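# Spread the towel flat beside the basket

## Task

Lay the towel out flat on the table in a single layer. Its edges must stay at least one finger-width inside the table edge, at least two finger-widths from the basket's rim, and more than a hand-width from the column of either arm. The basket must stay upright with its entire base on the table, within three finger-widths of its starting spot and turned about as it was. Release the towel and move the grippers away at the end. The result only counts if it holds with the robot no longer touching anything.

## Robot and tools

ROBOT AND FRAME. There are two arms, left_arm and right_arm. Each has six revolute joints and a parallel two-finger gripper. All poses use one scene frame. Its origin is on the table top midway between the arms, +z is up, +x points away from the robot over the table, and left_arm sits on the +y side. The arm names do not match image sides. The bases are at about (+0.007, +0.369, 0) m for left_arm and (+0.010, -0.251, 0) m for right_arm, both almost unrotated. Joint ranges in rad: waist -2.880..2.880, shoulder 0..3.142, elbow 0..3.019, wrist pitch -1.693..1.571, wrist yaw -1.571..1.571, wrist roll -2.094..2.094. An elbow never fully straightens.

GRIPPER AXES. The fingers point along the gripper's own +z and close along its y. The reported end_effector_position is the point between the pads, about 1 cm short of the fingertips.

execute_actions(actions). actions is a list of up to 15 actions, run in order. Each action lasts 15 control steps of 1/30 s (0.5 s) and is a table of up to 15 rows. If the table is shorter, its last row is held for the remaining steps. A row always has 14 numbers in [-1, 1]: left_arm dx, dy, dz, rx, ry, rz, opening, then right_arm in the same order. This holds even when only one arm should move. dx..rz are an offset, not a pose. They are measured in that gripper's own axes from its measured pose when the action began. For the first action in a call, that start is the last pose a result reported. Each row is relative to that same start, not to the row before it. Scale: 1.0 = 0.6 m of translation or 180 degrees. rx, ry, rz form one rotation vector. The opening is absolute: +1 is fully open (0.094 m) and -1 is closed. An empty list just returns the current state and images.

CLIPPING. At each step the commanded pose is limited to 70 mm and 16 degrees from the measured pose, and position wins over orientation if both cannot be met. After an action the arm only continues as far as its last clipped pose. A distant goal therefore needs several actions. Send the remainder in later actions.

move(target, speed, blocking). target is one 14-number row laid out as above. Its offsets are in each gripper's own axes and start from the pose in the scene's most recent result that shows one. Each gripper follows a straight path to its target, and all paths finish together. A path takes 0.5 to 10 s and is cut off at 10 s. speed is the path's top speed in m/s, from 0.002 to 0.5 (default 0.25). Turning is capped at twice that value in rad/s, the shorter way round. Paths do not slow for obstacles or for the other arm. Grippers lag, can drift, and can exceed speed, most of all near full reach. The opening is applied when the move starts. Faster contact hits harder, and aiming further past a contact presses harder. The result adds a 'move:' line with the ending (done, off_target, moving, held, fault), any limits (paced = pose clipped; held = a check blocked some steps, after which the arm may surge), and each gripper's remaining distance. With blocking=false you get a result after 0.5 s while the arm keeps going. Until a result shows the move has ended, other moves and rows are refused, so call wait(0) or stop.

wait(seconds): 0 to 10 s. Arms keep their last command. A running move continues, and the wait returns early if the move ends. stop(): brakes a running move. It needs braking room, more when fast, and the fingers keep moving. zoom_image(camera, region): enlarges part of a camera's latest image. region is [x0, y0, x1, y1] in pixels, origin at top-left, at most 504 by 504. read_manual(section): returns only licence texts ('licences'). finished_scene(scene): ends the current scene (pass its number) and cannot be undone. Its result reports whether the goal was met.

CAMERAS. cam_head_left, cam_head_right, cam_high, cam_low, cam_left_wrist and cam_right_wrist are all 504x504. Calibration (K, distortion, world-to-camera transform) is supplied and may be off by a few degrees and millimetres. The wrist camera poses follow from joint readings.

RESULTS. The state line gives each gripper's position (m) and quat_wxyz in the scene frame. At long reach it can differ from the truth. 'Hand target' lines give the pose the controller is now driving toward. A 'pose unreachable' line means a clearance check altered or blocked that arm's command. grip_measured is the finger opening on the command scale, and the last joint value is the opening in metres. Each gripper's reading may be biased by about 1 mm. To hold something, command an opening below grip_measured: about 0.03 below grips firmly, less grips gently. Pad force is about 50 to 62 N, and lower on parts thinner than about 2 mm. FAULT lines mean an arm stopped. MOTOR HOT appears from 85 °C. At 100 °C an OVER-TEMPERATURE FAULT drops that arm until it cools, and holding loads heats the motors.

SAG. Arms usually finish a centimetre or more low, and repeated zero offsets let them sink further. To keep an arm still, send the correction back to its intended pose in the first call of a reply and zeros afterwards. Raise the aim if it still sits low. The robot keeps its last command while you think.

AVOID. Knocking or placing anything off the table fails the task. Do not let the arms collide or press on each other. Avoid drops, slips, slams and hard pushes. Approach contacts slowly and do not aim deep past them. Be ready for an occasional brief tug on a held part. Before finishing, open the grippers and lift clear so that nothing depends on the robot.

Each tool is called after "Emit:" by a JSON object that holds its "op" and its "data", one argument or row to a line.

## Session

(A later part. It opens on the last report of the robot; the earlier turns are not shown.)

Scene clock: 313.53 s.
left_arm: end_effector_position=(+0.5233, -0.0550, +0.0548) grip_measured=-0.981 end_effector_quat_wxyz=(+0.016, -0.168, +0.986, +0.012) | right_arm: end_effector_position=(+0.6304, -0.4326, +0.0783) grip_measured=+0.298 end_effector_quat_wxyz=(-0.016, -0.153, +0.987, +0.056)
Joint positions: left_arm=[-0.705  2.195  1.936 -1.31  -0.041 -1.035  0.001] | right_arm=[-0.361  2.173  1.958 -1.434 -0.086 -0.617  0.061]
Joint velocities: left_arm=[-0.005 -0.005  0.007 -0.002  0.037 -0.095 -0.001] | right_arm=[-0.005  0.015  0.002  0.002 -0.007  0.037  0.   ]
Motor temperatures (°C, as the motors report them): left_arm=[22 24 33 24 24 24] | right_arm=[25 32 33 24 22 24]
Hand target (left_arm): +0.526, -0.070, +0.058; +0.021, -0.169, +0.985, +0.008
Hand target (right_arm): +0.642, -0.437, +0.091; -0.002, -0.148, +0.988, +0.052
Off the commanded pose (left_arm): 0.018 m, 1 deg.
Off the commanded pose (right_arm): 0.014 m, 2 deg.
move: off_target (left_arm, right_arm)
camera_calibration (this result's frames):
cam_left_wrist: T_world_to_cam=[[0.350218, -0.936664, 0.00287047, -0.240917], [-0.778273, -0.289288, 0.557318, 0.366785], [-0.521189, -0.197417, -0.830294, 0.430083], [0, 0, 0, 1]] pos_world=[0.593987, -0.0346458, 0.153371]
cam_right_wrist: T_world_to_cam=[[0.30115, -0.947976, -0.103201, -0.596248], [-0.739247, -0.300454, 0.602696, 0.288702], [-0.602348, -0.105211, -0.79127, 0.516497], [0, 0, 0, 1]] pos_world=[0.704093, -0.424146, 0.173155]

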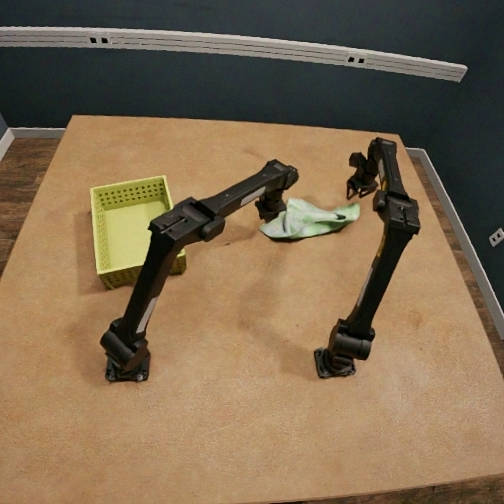

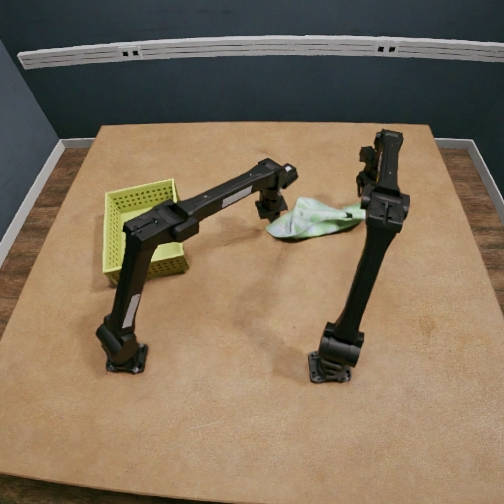

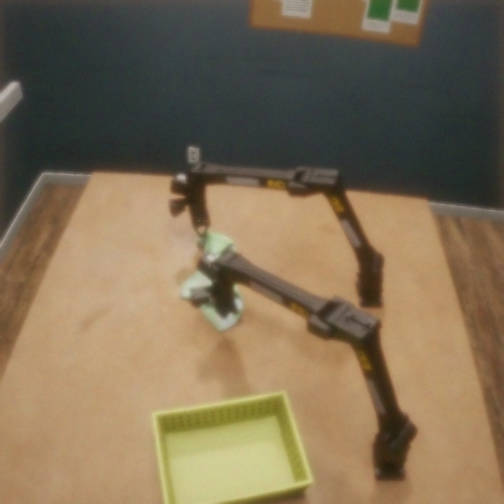

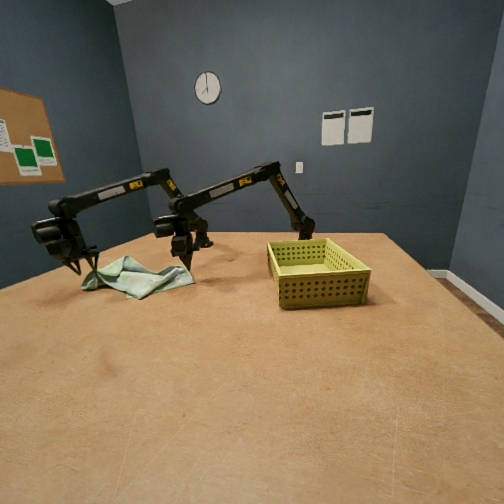

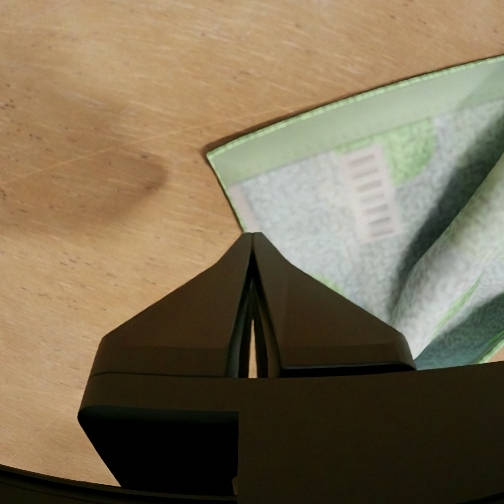

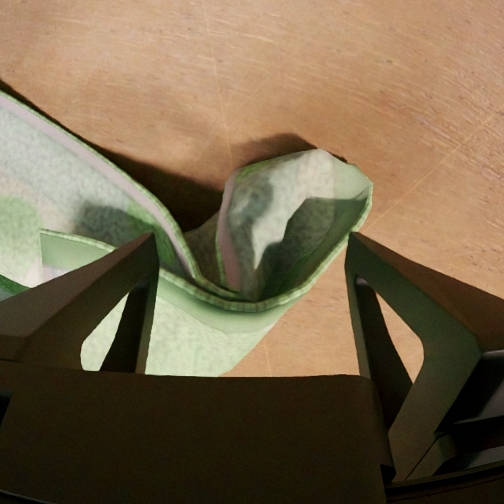

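Emit:
{"op": "execute_actions", "data": {
  "actions": [
    [[0,0,0,0,0,0,0.3,0,0,0,0,0,0,0.3]],
    [[-0.02,-0.07,0.03,0,0,0,0.3,-0.02,-0.01,0.06,0,0,0,0.3]],
    [[0,0,0.04,0,0,0,0.3,0,0,0.045,0,0,0,0.3]],
    [[0,0,0.025,0,0,0,0.3,0,0,0.01,0,0,0,0.3]],
    [[0,0,0.015,0,0,0,-1,0,0,0.01,0,0,0,-1]],
    [[0,0,0.015,0,0,0,-1,0,0,0.0,0,0,0,-1]]
  ]
}}

Emit:
{"op": "move", "data": {
  "target": [0,0.05,-0.25,0,0,0,-1,0,0,-0.25,0,0,0,-1],
  "speed": 0.08
}}

Scene clock: 322.63 s.
left_arm: end_effector_position=(+0.5498, -0.0772, +0.0234) grip_measured=-0.981 end_effector_quat_wxyz=(+0.021, -0.168, +0.986, +0.007) | right_arm: end_effector_position=(+0.6280, -0.4316, +0.0157) grip_measured=-0.900 end_effector_quat_wxyz=(-0.031, -0.151, +0.986, +0.063)
Joint positions: left_arm=[-0.705  2.315  2.067 -1.306 -0.041 -1.036  0.001] | right_arm=[-0.36   2.24   1.905 -1.346 -0.086 -0.615  0.005]
Joint velocities: left_arm=[ 0.015 -0.005 -0.022 -0.012  0.007 -0.022  0.   ] | right_arm=[-0.005  0.005  0.022  0.002  0.022  0.066  0.   ]
Motor temperatures (°C, as the motors report them): left_arm=[22 26 34 24 24 24] | right_arm=[25 33 33 24 22 24]
Hand target (left_arm): +0.549, -0.077, +0.015; +0.020, -0.168, +0.986, +0.008
Hand target (right_arm): +0.628, -0.432, +0.016; -0.031, -0.151, +0.986, +0.063
Off the commanded pose (left_arm): 0.009 m, 0 deg.
Off the commanded pose (right_arm): 0.000 m, 0 deg.
camera_calibration (this result's frames):
cam_left_wrist: T_world_to_cam=[[0.350839, -0.936318, 0.0148562, -0.271484], [-0.783898, -0.284974, 0.551628, 0.401981], [-0.512266, -0.205178, -0.833958, 0.408043], [0, 0, 0, 1]] pos_world=[0.619386, -0.0559194, 0.12258]
cam_right_wrist: T_world_to_cam=[[0.296538, -0.947213, -0.121876, -0.597495], [-0.720319, -0.305625, 0.622683, 0.310541], [-0.627062, -0.0968592, -0.772924, 0.48442], [0, 0, 0, 1]] pos_world=[0.704629, -0.424125, 0.108231]

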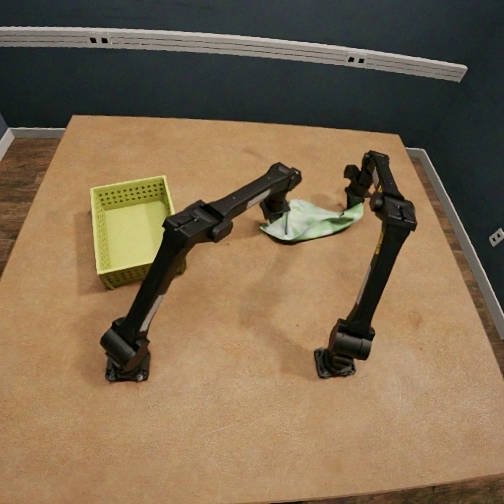

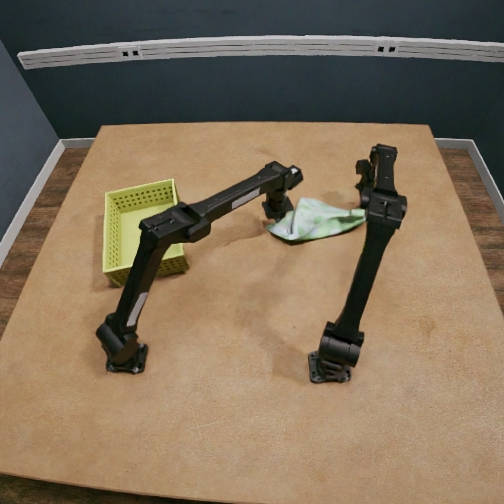

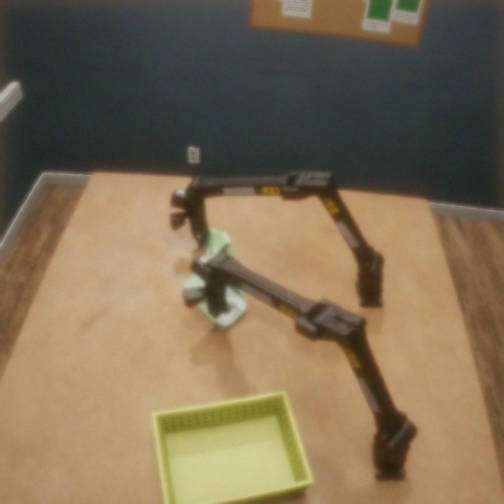

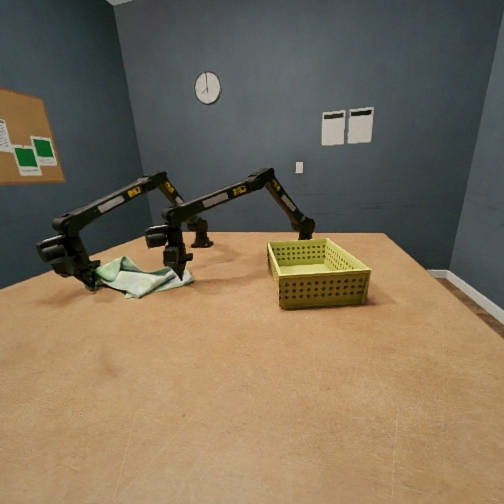

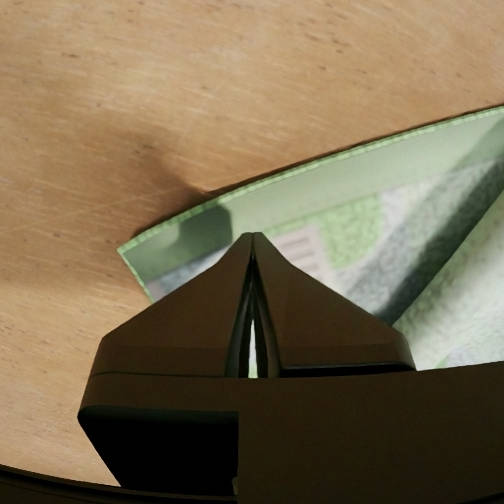

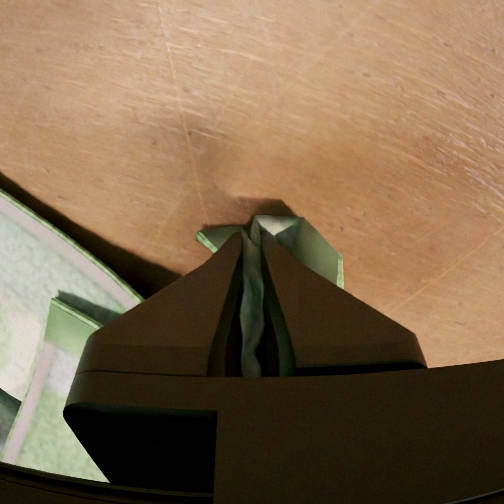

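Scene clock: 324.97 s.
left_arm: end_effector_position=(+0.5229, -0.0546, +0.1556) grip_measured=-0.981 end_effector_quat_wxyz=(+0.011, -0.168, +0.986, +0.019) | right_arm: end_effector_position=(+0.6301, -0.4416, +0.1352) grip_measured=-0.900 end_effector_quat_wxyz=(-0.051, -0.149, +0.985, +0.074)
Joint positions: left_arm=[-0.705  2.161  2.145 -1.569 -0.041 -1.036  0.001] | right_arm=[-0.374  2.222  2.188 -1.695 -0.086 -0.626  0.005]
Joint velocities: left_arm=[0.005 0.005 0.007 0.002 0.037 0.007 0.   ] | right_arm=[-0.015 -0.005 -0.022 -0.017  0.022  0.081 -0.   ]
Motor temperatures (°C, as the motors report them): left_arm=[22 26 34 24 24 24] | right_arm=[25 33 34 24 22 24]
Hand target (left_arm): +0.535, -0.052, +0.173; +0.022, -0.168, +0.986, +0.007
Hand target (right_arm): +0.636, -0.449, +0.164; -0.027, -0.151, +0.986, +0.062
Off the commanded pose (left_arm): 0.021 m, 2 deg.
Off the commanded pose (right_arm): 0.031 m, 3 deg.
joint sent to its limit (right arm) — the command would take joint 4 (wrist pitch) past its lower limit, so that joint was sent only as far as its limit.
move: off_target (left_arm, right_arm)
camera_calibration (this result's frames):
cam_left_wrist: T_world_to_cam=[[0.350879, -0.936352, -0.0113846, -0.238771], [-0.77102, -0.295781, 0.563951, 0.305152], [-0.531424, -0.189101, -0.82573, 0.518729], [0, 0, 0, 1]] pos_world=[0.594724, -0.0352229, 0.253521]
cam_right_wrist: T_world_to_cam=[[0.287956, -0.945907, -0.149472, -0.583317], [-0.693438, -0.313604, 0.648688, 0.210597], [-0.660473, -0.0831447, -0.746232, 0.600663], [0, 0, 0, 1]] pos_world=[0.710728, -0.435777, 0.224432]

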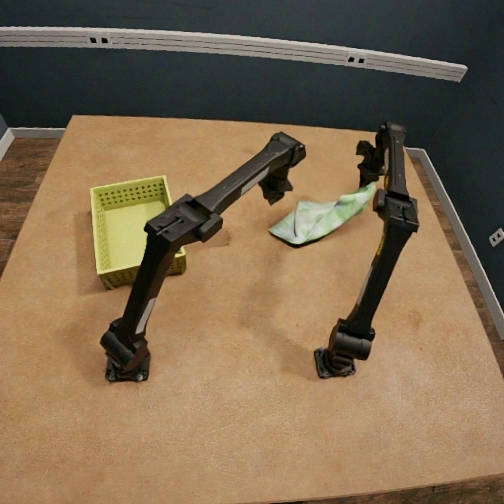

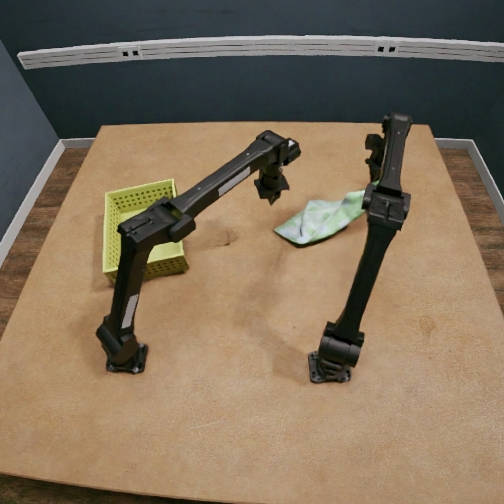

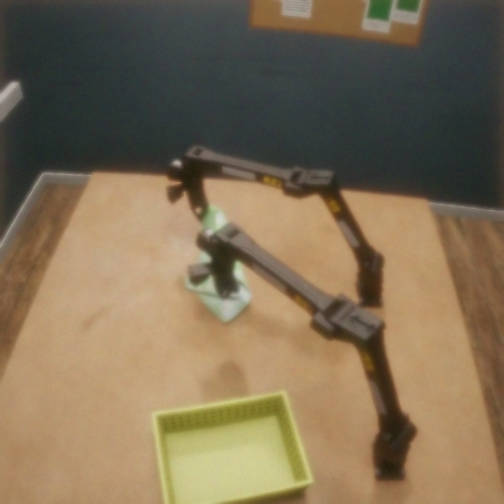

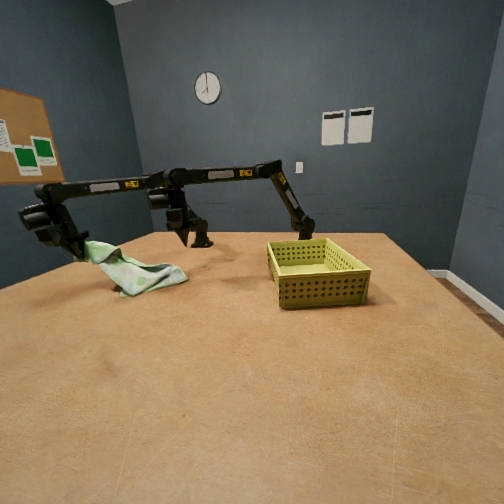

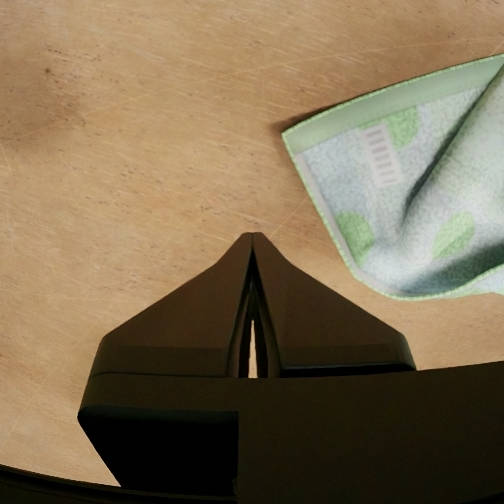

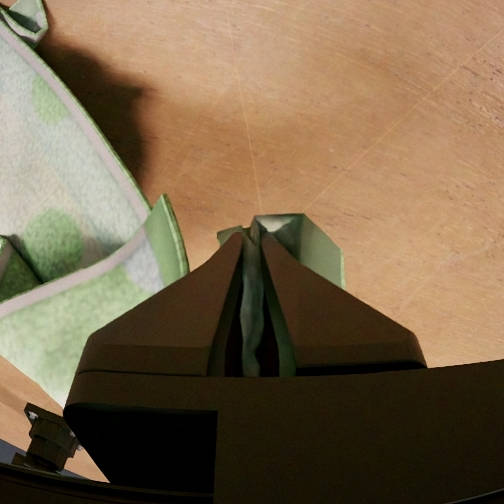

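Emit:
{"op": "execute_actions", "data": {
  "actions": [
    [[0,0,0,0,0,0,0.3,0,0,0,0,0,0,-1]],
    [[-0.03,-0.06,0.12,0,0,0,0.3,0,0,0,0,0,0,-1]],
    [[0,0,0.1,0,0,0,0.3,0,0,0,0,0,0,-1]],
    [[0,0,0.06,0,0,0,0.3,0,0,0,0,0,0,-1]],
    [[0,0,0.05,0,0,0,0.3,0,0,0,0,0,0,-1]]
  ]
}}

Scene clock: 333.90 s.
left_arm: end_effector_position=(+0.5390, -0.0682, +0.0087) grip_measured=+0.299 end_effector_quat_wxyz=(+0.014, -0.168, +0.986, +0.015) | right_arm: end_effector_position=(+0.6301, -0.4416, +0.1352) grip_measured=-0.900 end_effector_quat_wxyz=(-0.051, -0.149, +0.985, +0.074)
Joint positions: left_arm=[-0.705  2.3    1.998 -1.273 -0.041 -1.036  0.061] | right_arm=[-0.374  2.222  2.188 -1.695 -0.086 -0.626  0.005]
Joint velocities: left_arm=[ 0.005 -0.015  0.017 -0.012  0.022 -0.066  0.   ] | right_arm=[-0.005 -0.005  0.002 -0.002 -0.051  0.051 -0.001]
Motor temperatures (°C, as the motors report them): left_arm=[22 27 35 24 24 24] | right_arm=[25 34 34 24 22 24]
Hand target (left_arm): +0.534, -0.063, -0.020; +0.004, -0.168, +0.985, +0.027
Hand target (right_arm): +0.630, -0.442, +0.135; -0.051, -0.149, +0.985, +0.074
Off the commanded pose (left_arm): 0.030 m, 2 deg.
Off the commanded pose (right_arm): 0.000 m, 0 deg.
camera_calibration (this result's frames):
cam_left_wrist: T_world_to_cam=[[0.350933, -0.936397, -0.00241623, -0.258945], [-0.775454, -0.292061, 0.559797, 0.399154], [-0.524898, -0.194578, -0.828627, 0.399567], [0, 0, 0, 1]] pos_world=[0.61013, -0.0481518, 0.107021]
cam_right_wrist: T_world_to_cam=[[0.287956, -0.945907, -0.149472, -0.583317], [-0.693438, -0.313604, 0.648688, 0.210597], [-0.660473, -0.0831447, -0.746232, 0.600663], [0, 0, 0, 1]] pos_world=[0.710728, -0.435777, 0.224432]

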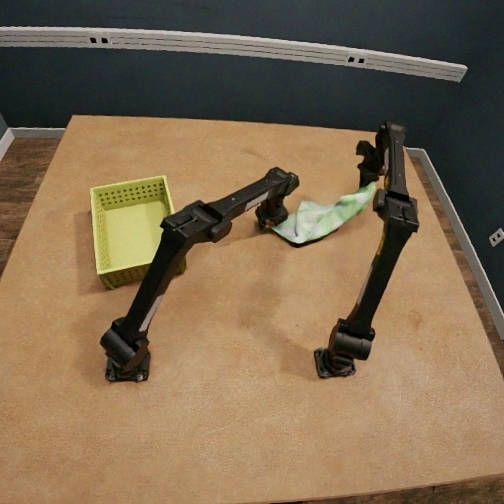

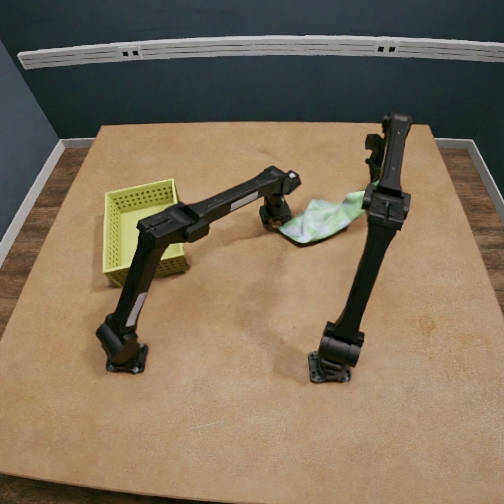

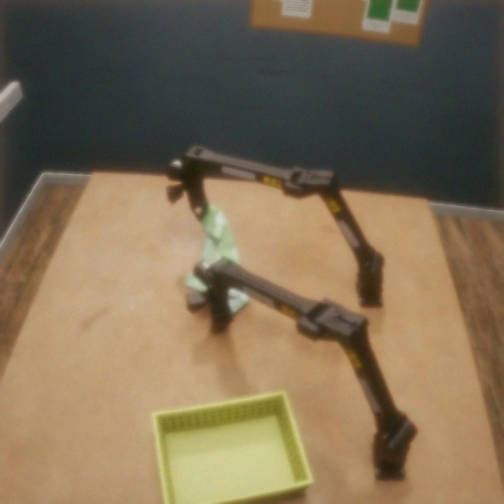

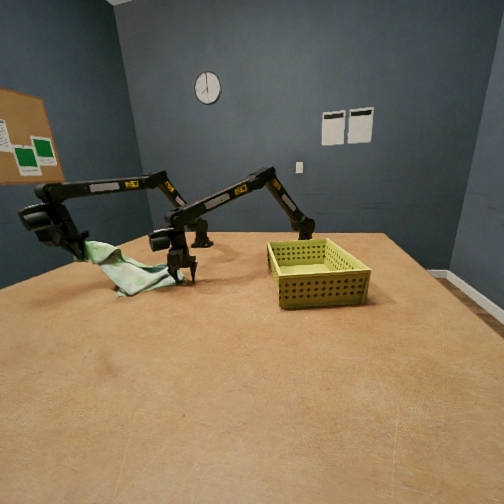

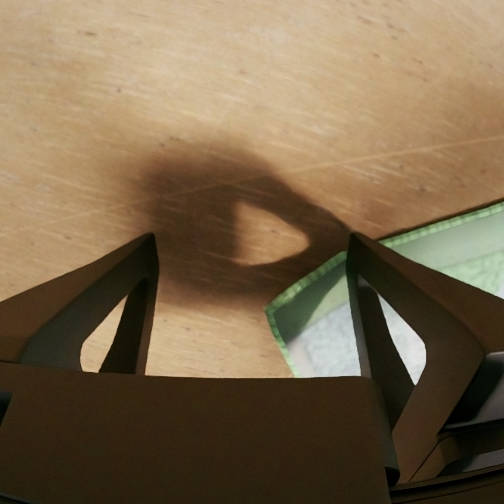

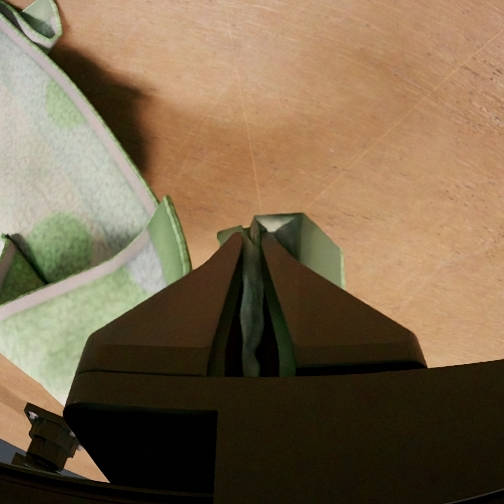

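Emit:
{"op": "execute_actions", "data": {
  "actions": [
    [[0,-0.04,-0.05,0,0,0,0.3,0,0,0,0,0,0,-1]],
    [[0.02,-0.05,0,0,0,0,0.3,0,0,0,0,0,0,-1]],
    [[0,0,0.08,0,0,0,0.3,0,0,0,0,0,0,-1]],
    [[0,0,0.05,0,0,0,0.3,0,0,0,0,0,0,-1]]
  ]
}}

Scene clock: 345.37 s.
left_arm: end_effector_position=(+0.5454, -0.1046, +0.0124) grip_measured=+0.299 end_effector_quat_wxyz=(+0.028, -0.162, +0.986, -0.002) | right_arm: end_effector_position=(+0.6301, -0.4416, +0.1352) grip_measured=-0.900 end_effector_quat_wxyz=(-0.051, -0.149, +0.985, +0.074)
Joint positions: left_arm=[-0.738  2.354  2.108 -1.286 -0.041 -1.056  0.061] | right_arm=[-0.374  2.222  2.188 -1.695 -0.086 -0.626  0.005]
Joint velocities: left_arm=[-0.015 -0.015 -0.002 -0.017 -0.037  0.022 -0.001] | right_arm=[-0.015 -0.005 -0.007 -0.002 -0.022  0.022  0.   ]
Motor temperatures (°C, as the motors report them): left_arm=[22 28 33 24 24 24] | right_arm=[25 34 33 24 22 24]
Hand target (left_arm): +0.544, -0.102, -0.008; +0.022, -0.162, +0.987, +0.005
Hand target (right_arm): +0.630, -0.442, +0.135; -0.051, -0.149, +0.985, +0.074
Off the commanded pose (left_arm): 0.021 m, 1 deg.
Off the commanded pose (right_arm): 0.000 m, 0 deg.
camera_calibration (this result's frames):
cam_left_wrist: T_world_to_cam=[[0.337853, -0.940528, 0.0355267, -0.289079], [-0.797019, -0.265817, 0.542312, 0.406097], [-0.500616, -0.211537, -0.839426, 0.384076], [0, 0, 0, 1]] pos_world=[0.613607, -0.0826935, 0.112442]
cam_right_wrist: T_world_to_cam=[[0.287956, -0.945907, -0.149472, -0.583317], [-0.693438, -0.313604, 0.648688, 0.210597], [-0.660473, -0.0831447, -0.746232, 0.600663], [0, 0, 0, 1]] pos_world=[0.710728, -0.435777, 0.224432]

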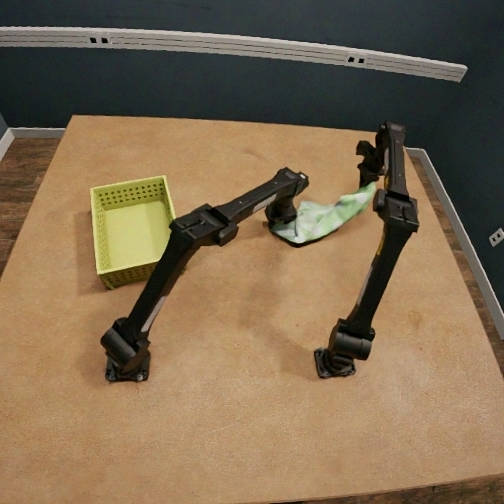

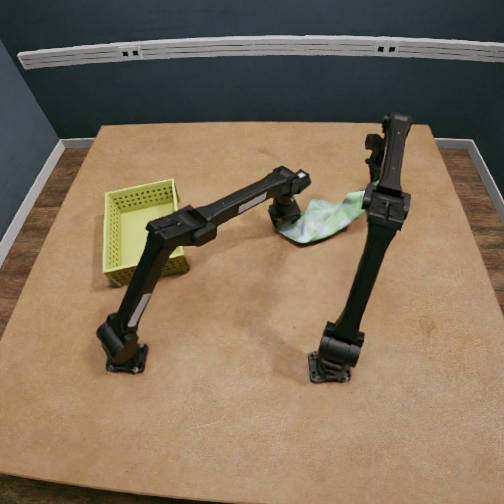

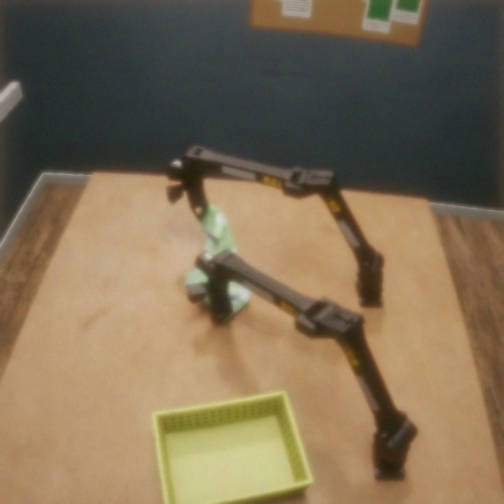

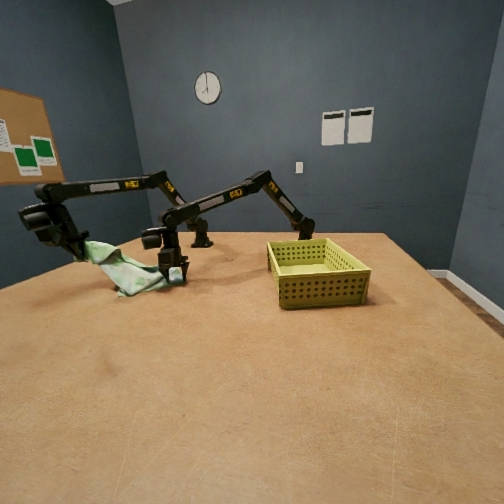

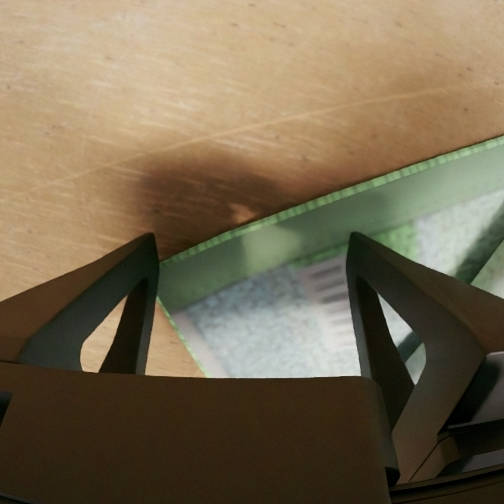

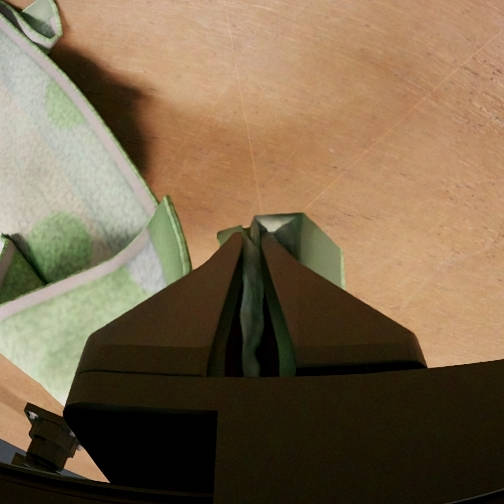

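Emit:
{"op": "execute_actions", "data": {
  "actions": [
    [[0,0,0.04,0,0,0,-1,0,0,0,0,0,0,-1]],
    [[0,0,0.04,0,0,0,-1,0,0,0,0,0,0,-1]]
  ]
}}

Emit:
{"op": "move", "data": {
  "target": [0,0.08,-0.3,0,0,0,-1,0.05,0,-0.1,0,0,0,-1],
  "speed": 0.08
}}

Scene clock: 349.20 s.
left_arm: end_effector_position=(+0.5521, -0.1106, +0.0092) grip_measured=-0.981 end_effector_quat_wxyz=(+0.041, -0.162, +0.986, -0.018) | right_arm: end_effector_position=(+0.6301, -0.4416, +0.1352) grip_measured=-0.900 end_effector_quat_wxyz=(-0.051, -0.149, +0.985, +0.074)
Joint positions: left_arm=[-0.738  2.354  2.097 -1.235 -0.041 -1.056  0.001] | right_arm=[-0.374  2.222  2.188 -1.695 -0.086 -0.626  0.005]
Joint velocities: left_arm=[-0.015 -0.005  0.027 -0.002 -0.066 -0.007 -0.   ] | right_arm=[-0.015 -0.005 -0.017  0.002 -0.022 -0.066  0.   ]
Motor temperatures (°C, as the motors report them): left_arm=[22 28 33 24 24 24] | right_arm=[25 35 33 24 22 24]
Hand target (left_arm): +0.549, -0.107, -0.014; +0.034, -0.162, +0.986, -0.010
Hand target (right_arm): +0.630, -0.442, +0.135; -0.051, -0.149, +0.985, +0.074
Off the commanded pose (left_arm): 0.024 m, 1 deg.
Off the commanded pose (right_arm): 0.000 m, 0 deg.
camera_calibration (this result's frames):
cam_left_wrist: T_world_to_cam=[[0.336249, -0.939089, 0.0710567, -0.296112], [-0.813082, -0.251402, 0.525066, 0.422189], [-0.47522, -0.234328, -0.84809, 0.366968], [0, 0, 0, 1]] pos_world=[0.617232, -0.085946, 0.110585]
cam_right_wrist: T_world_to_cam=[[0.287956, -0.945907, -0.149472, -0.583317], [-0.693438, -0.313604, 0.648688, 0.210597], [-0.660473, -0.0831447, -0.746232, 0.600663], [0, 0, 0, 1]] pos_world=[0.710728, -0.435777, 0.224432]

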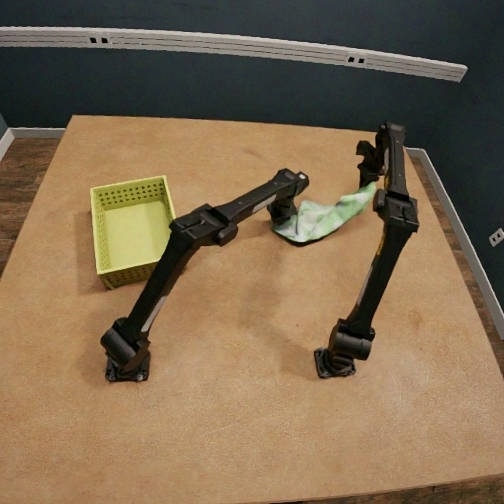

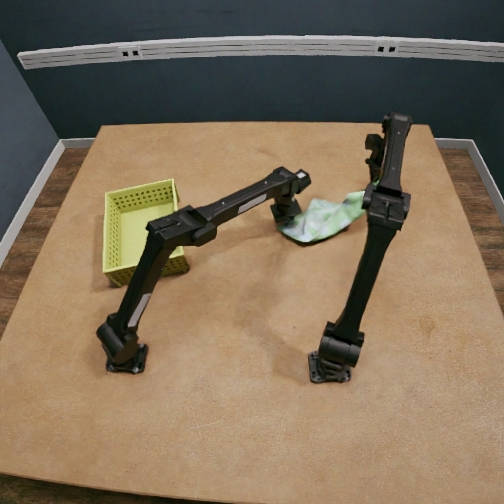

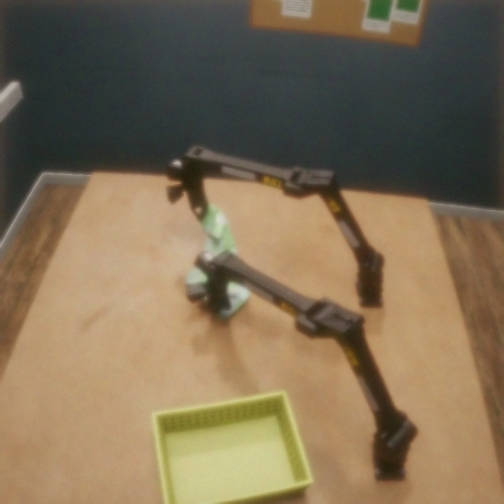

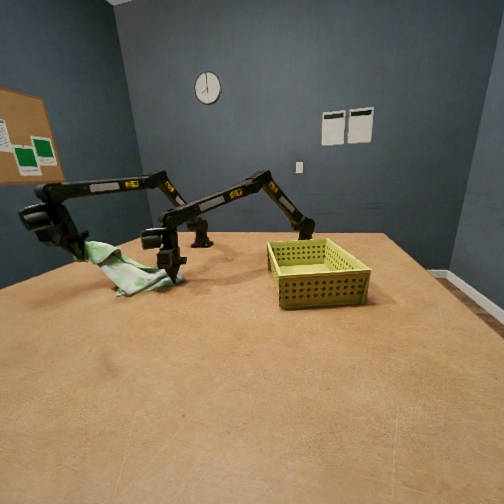

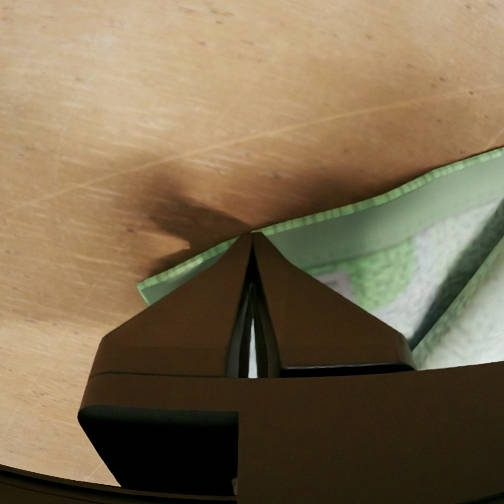

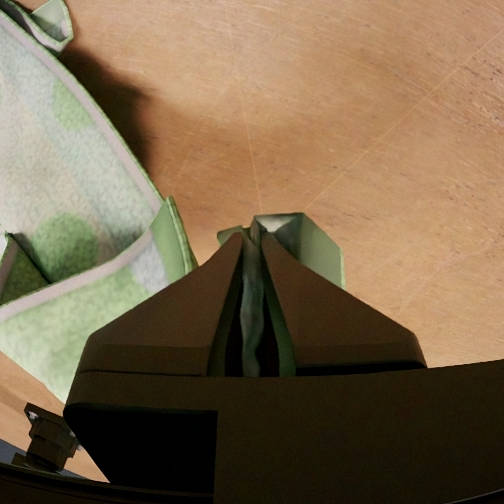

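Scene clock: 351.90 s.
left_arm: end_effector_position=(+0.5138, -0.0656, +0.1735) grip_measured=-0.981 end_effector_quat_wxyz=(+0.036, -0.163, +0.986, -0.012) | right_arm: end_effector_position=(+0.6130, -0.4551, +0.1777) grip_measured=-0.900 end_effector_quat_wxyz=(-0.027, -0.146, +0.987, +0.063)
Joint positions: left_arm=[-0.726  2.094  2.079 -1.492 -0.041 -1.046  0.001] | right_arm=[-0.403  2.131  2.148 -1.695 -0.086 -0.646  0.005]
Joint velocities: left_arm=[ 0.005 -0.005  0.002 -0.007  0.066 -0.037 -0.001] | right_arm=[-0.015  0.005  0.007 -0.002 -0.022  0.007  0.   ]
Motor temperatures (°C, as the motors report them): left_arm=[22 28 33 24 24 24] | right_arm=[25 35 33 24 22 24]
Hand target (left_arm): +0.523, -0.061, +0.186; +0.041, -0.162, +0.986, -0.018
Hand target (right_arm): +0.607, -0.458, +0.195; -0.021, -0.147, +0.987, +0.059
Off the commanded pose (left_arm): 0.015 m, 1 deg.
Off the commanded pose (right_arm): 0.020 m, 3 deg.
joint sent to its limit (right arm) — the command would take joint 4 (wrist pitch) past its lower limit, so that joint was sent only as far as its limit.
move: off_target (left_arm, right_arm)
camera_calibration (this result's frames):
cam_left_wrist: T_world_to_cam=[[0.338792, -0.939133, 0.0570013, -0.251549], [-0.806645, -0.258744, 0.531391, 0.311222], [-0.484298, -0.226011, -0.845207, 0.503331], [0, 0, 0, 1]] pos_world=[0.58003, -0.0419535, 0.274377]
cam_right_wrist: T_world_to_cam=[[0.285906, -0.950612, -0.120809, -0.590804], [-0.728414, -0.297511, 0.617171, 0.201293], [-0.622632, -0.088454, -0.777499, 0.5999], [0, 0, 0, 1]] pos_world=[0.689056, -0.448674, 0.270815]

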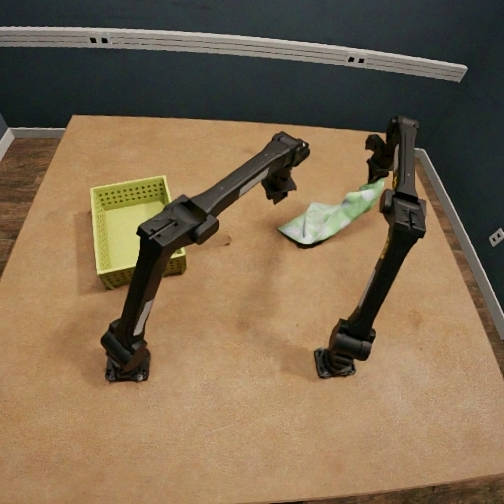

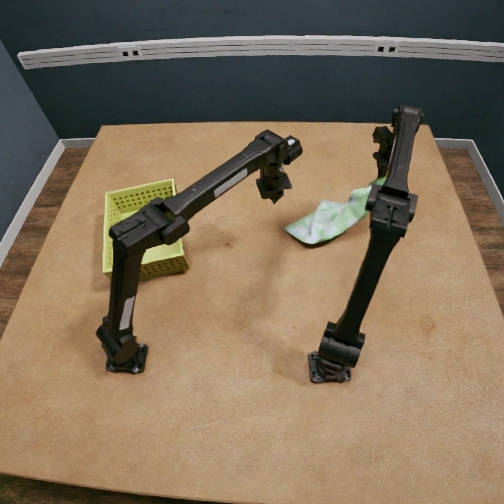

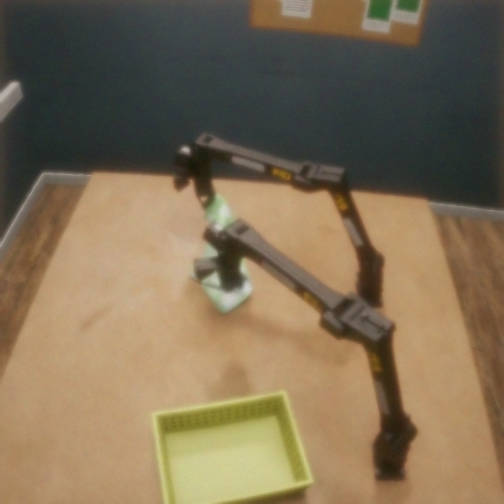

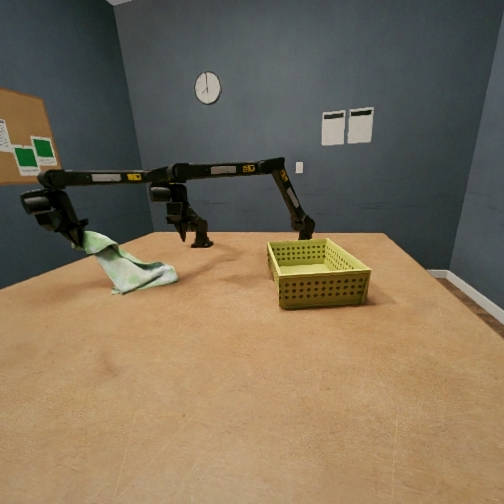

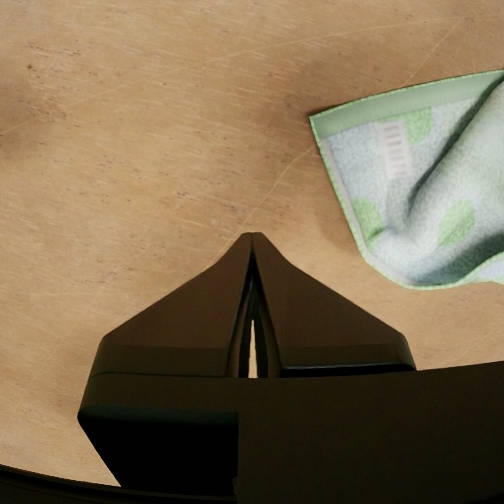

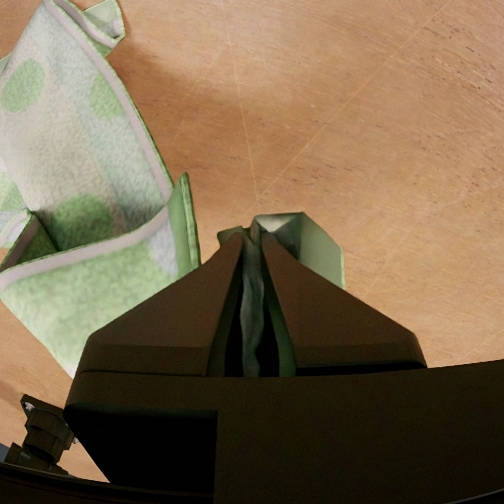

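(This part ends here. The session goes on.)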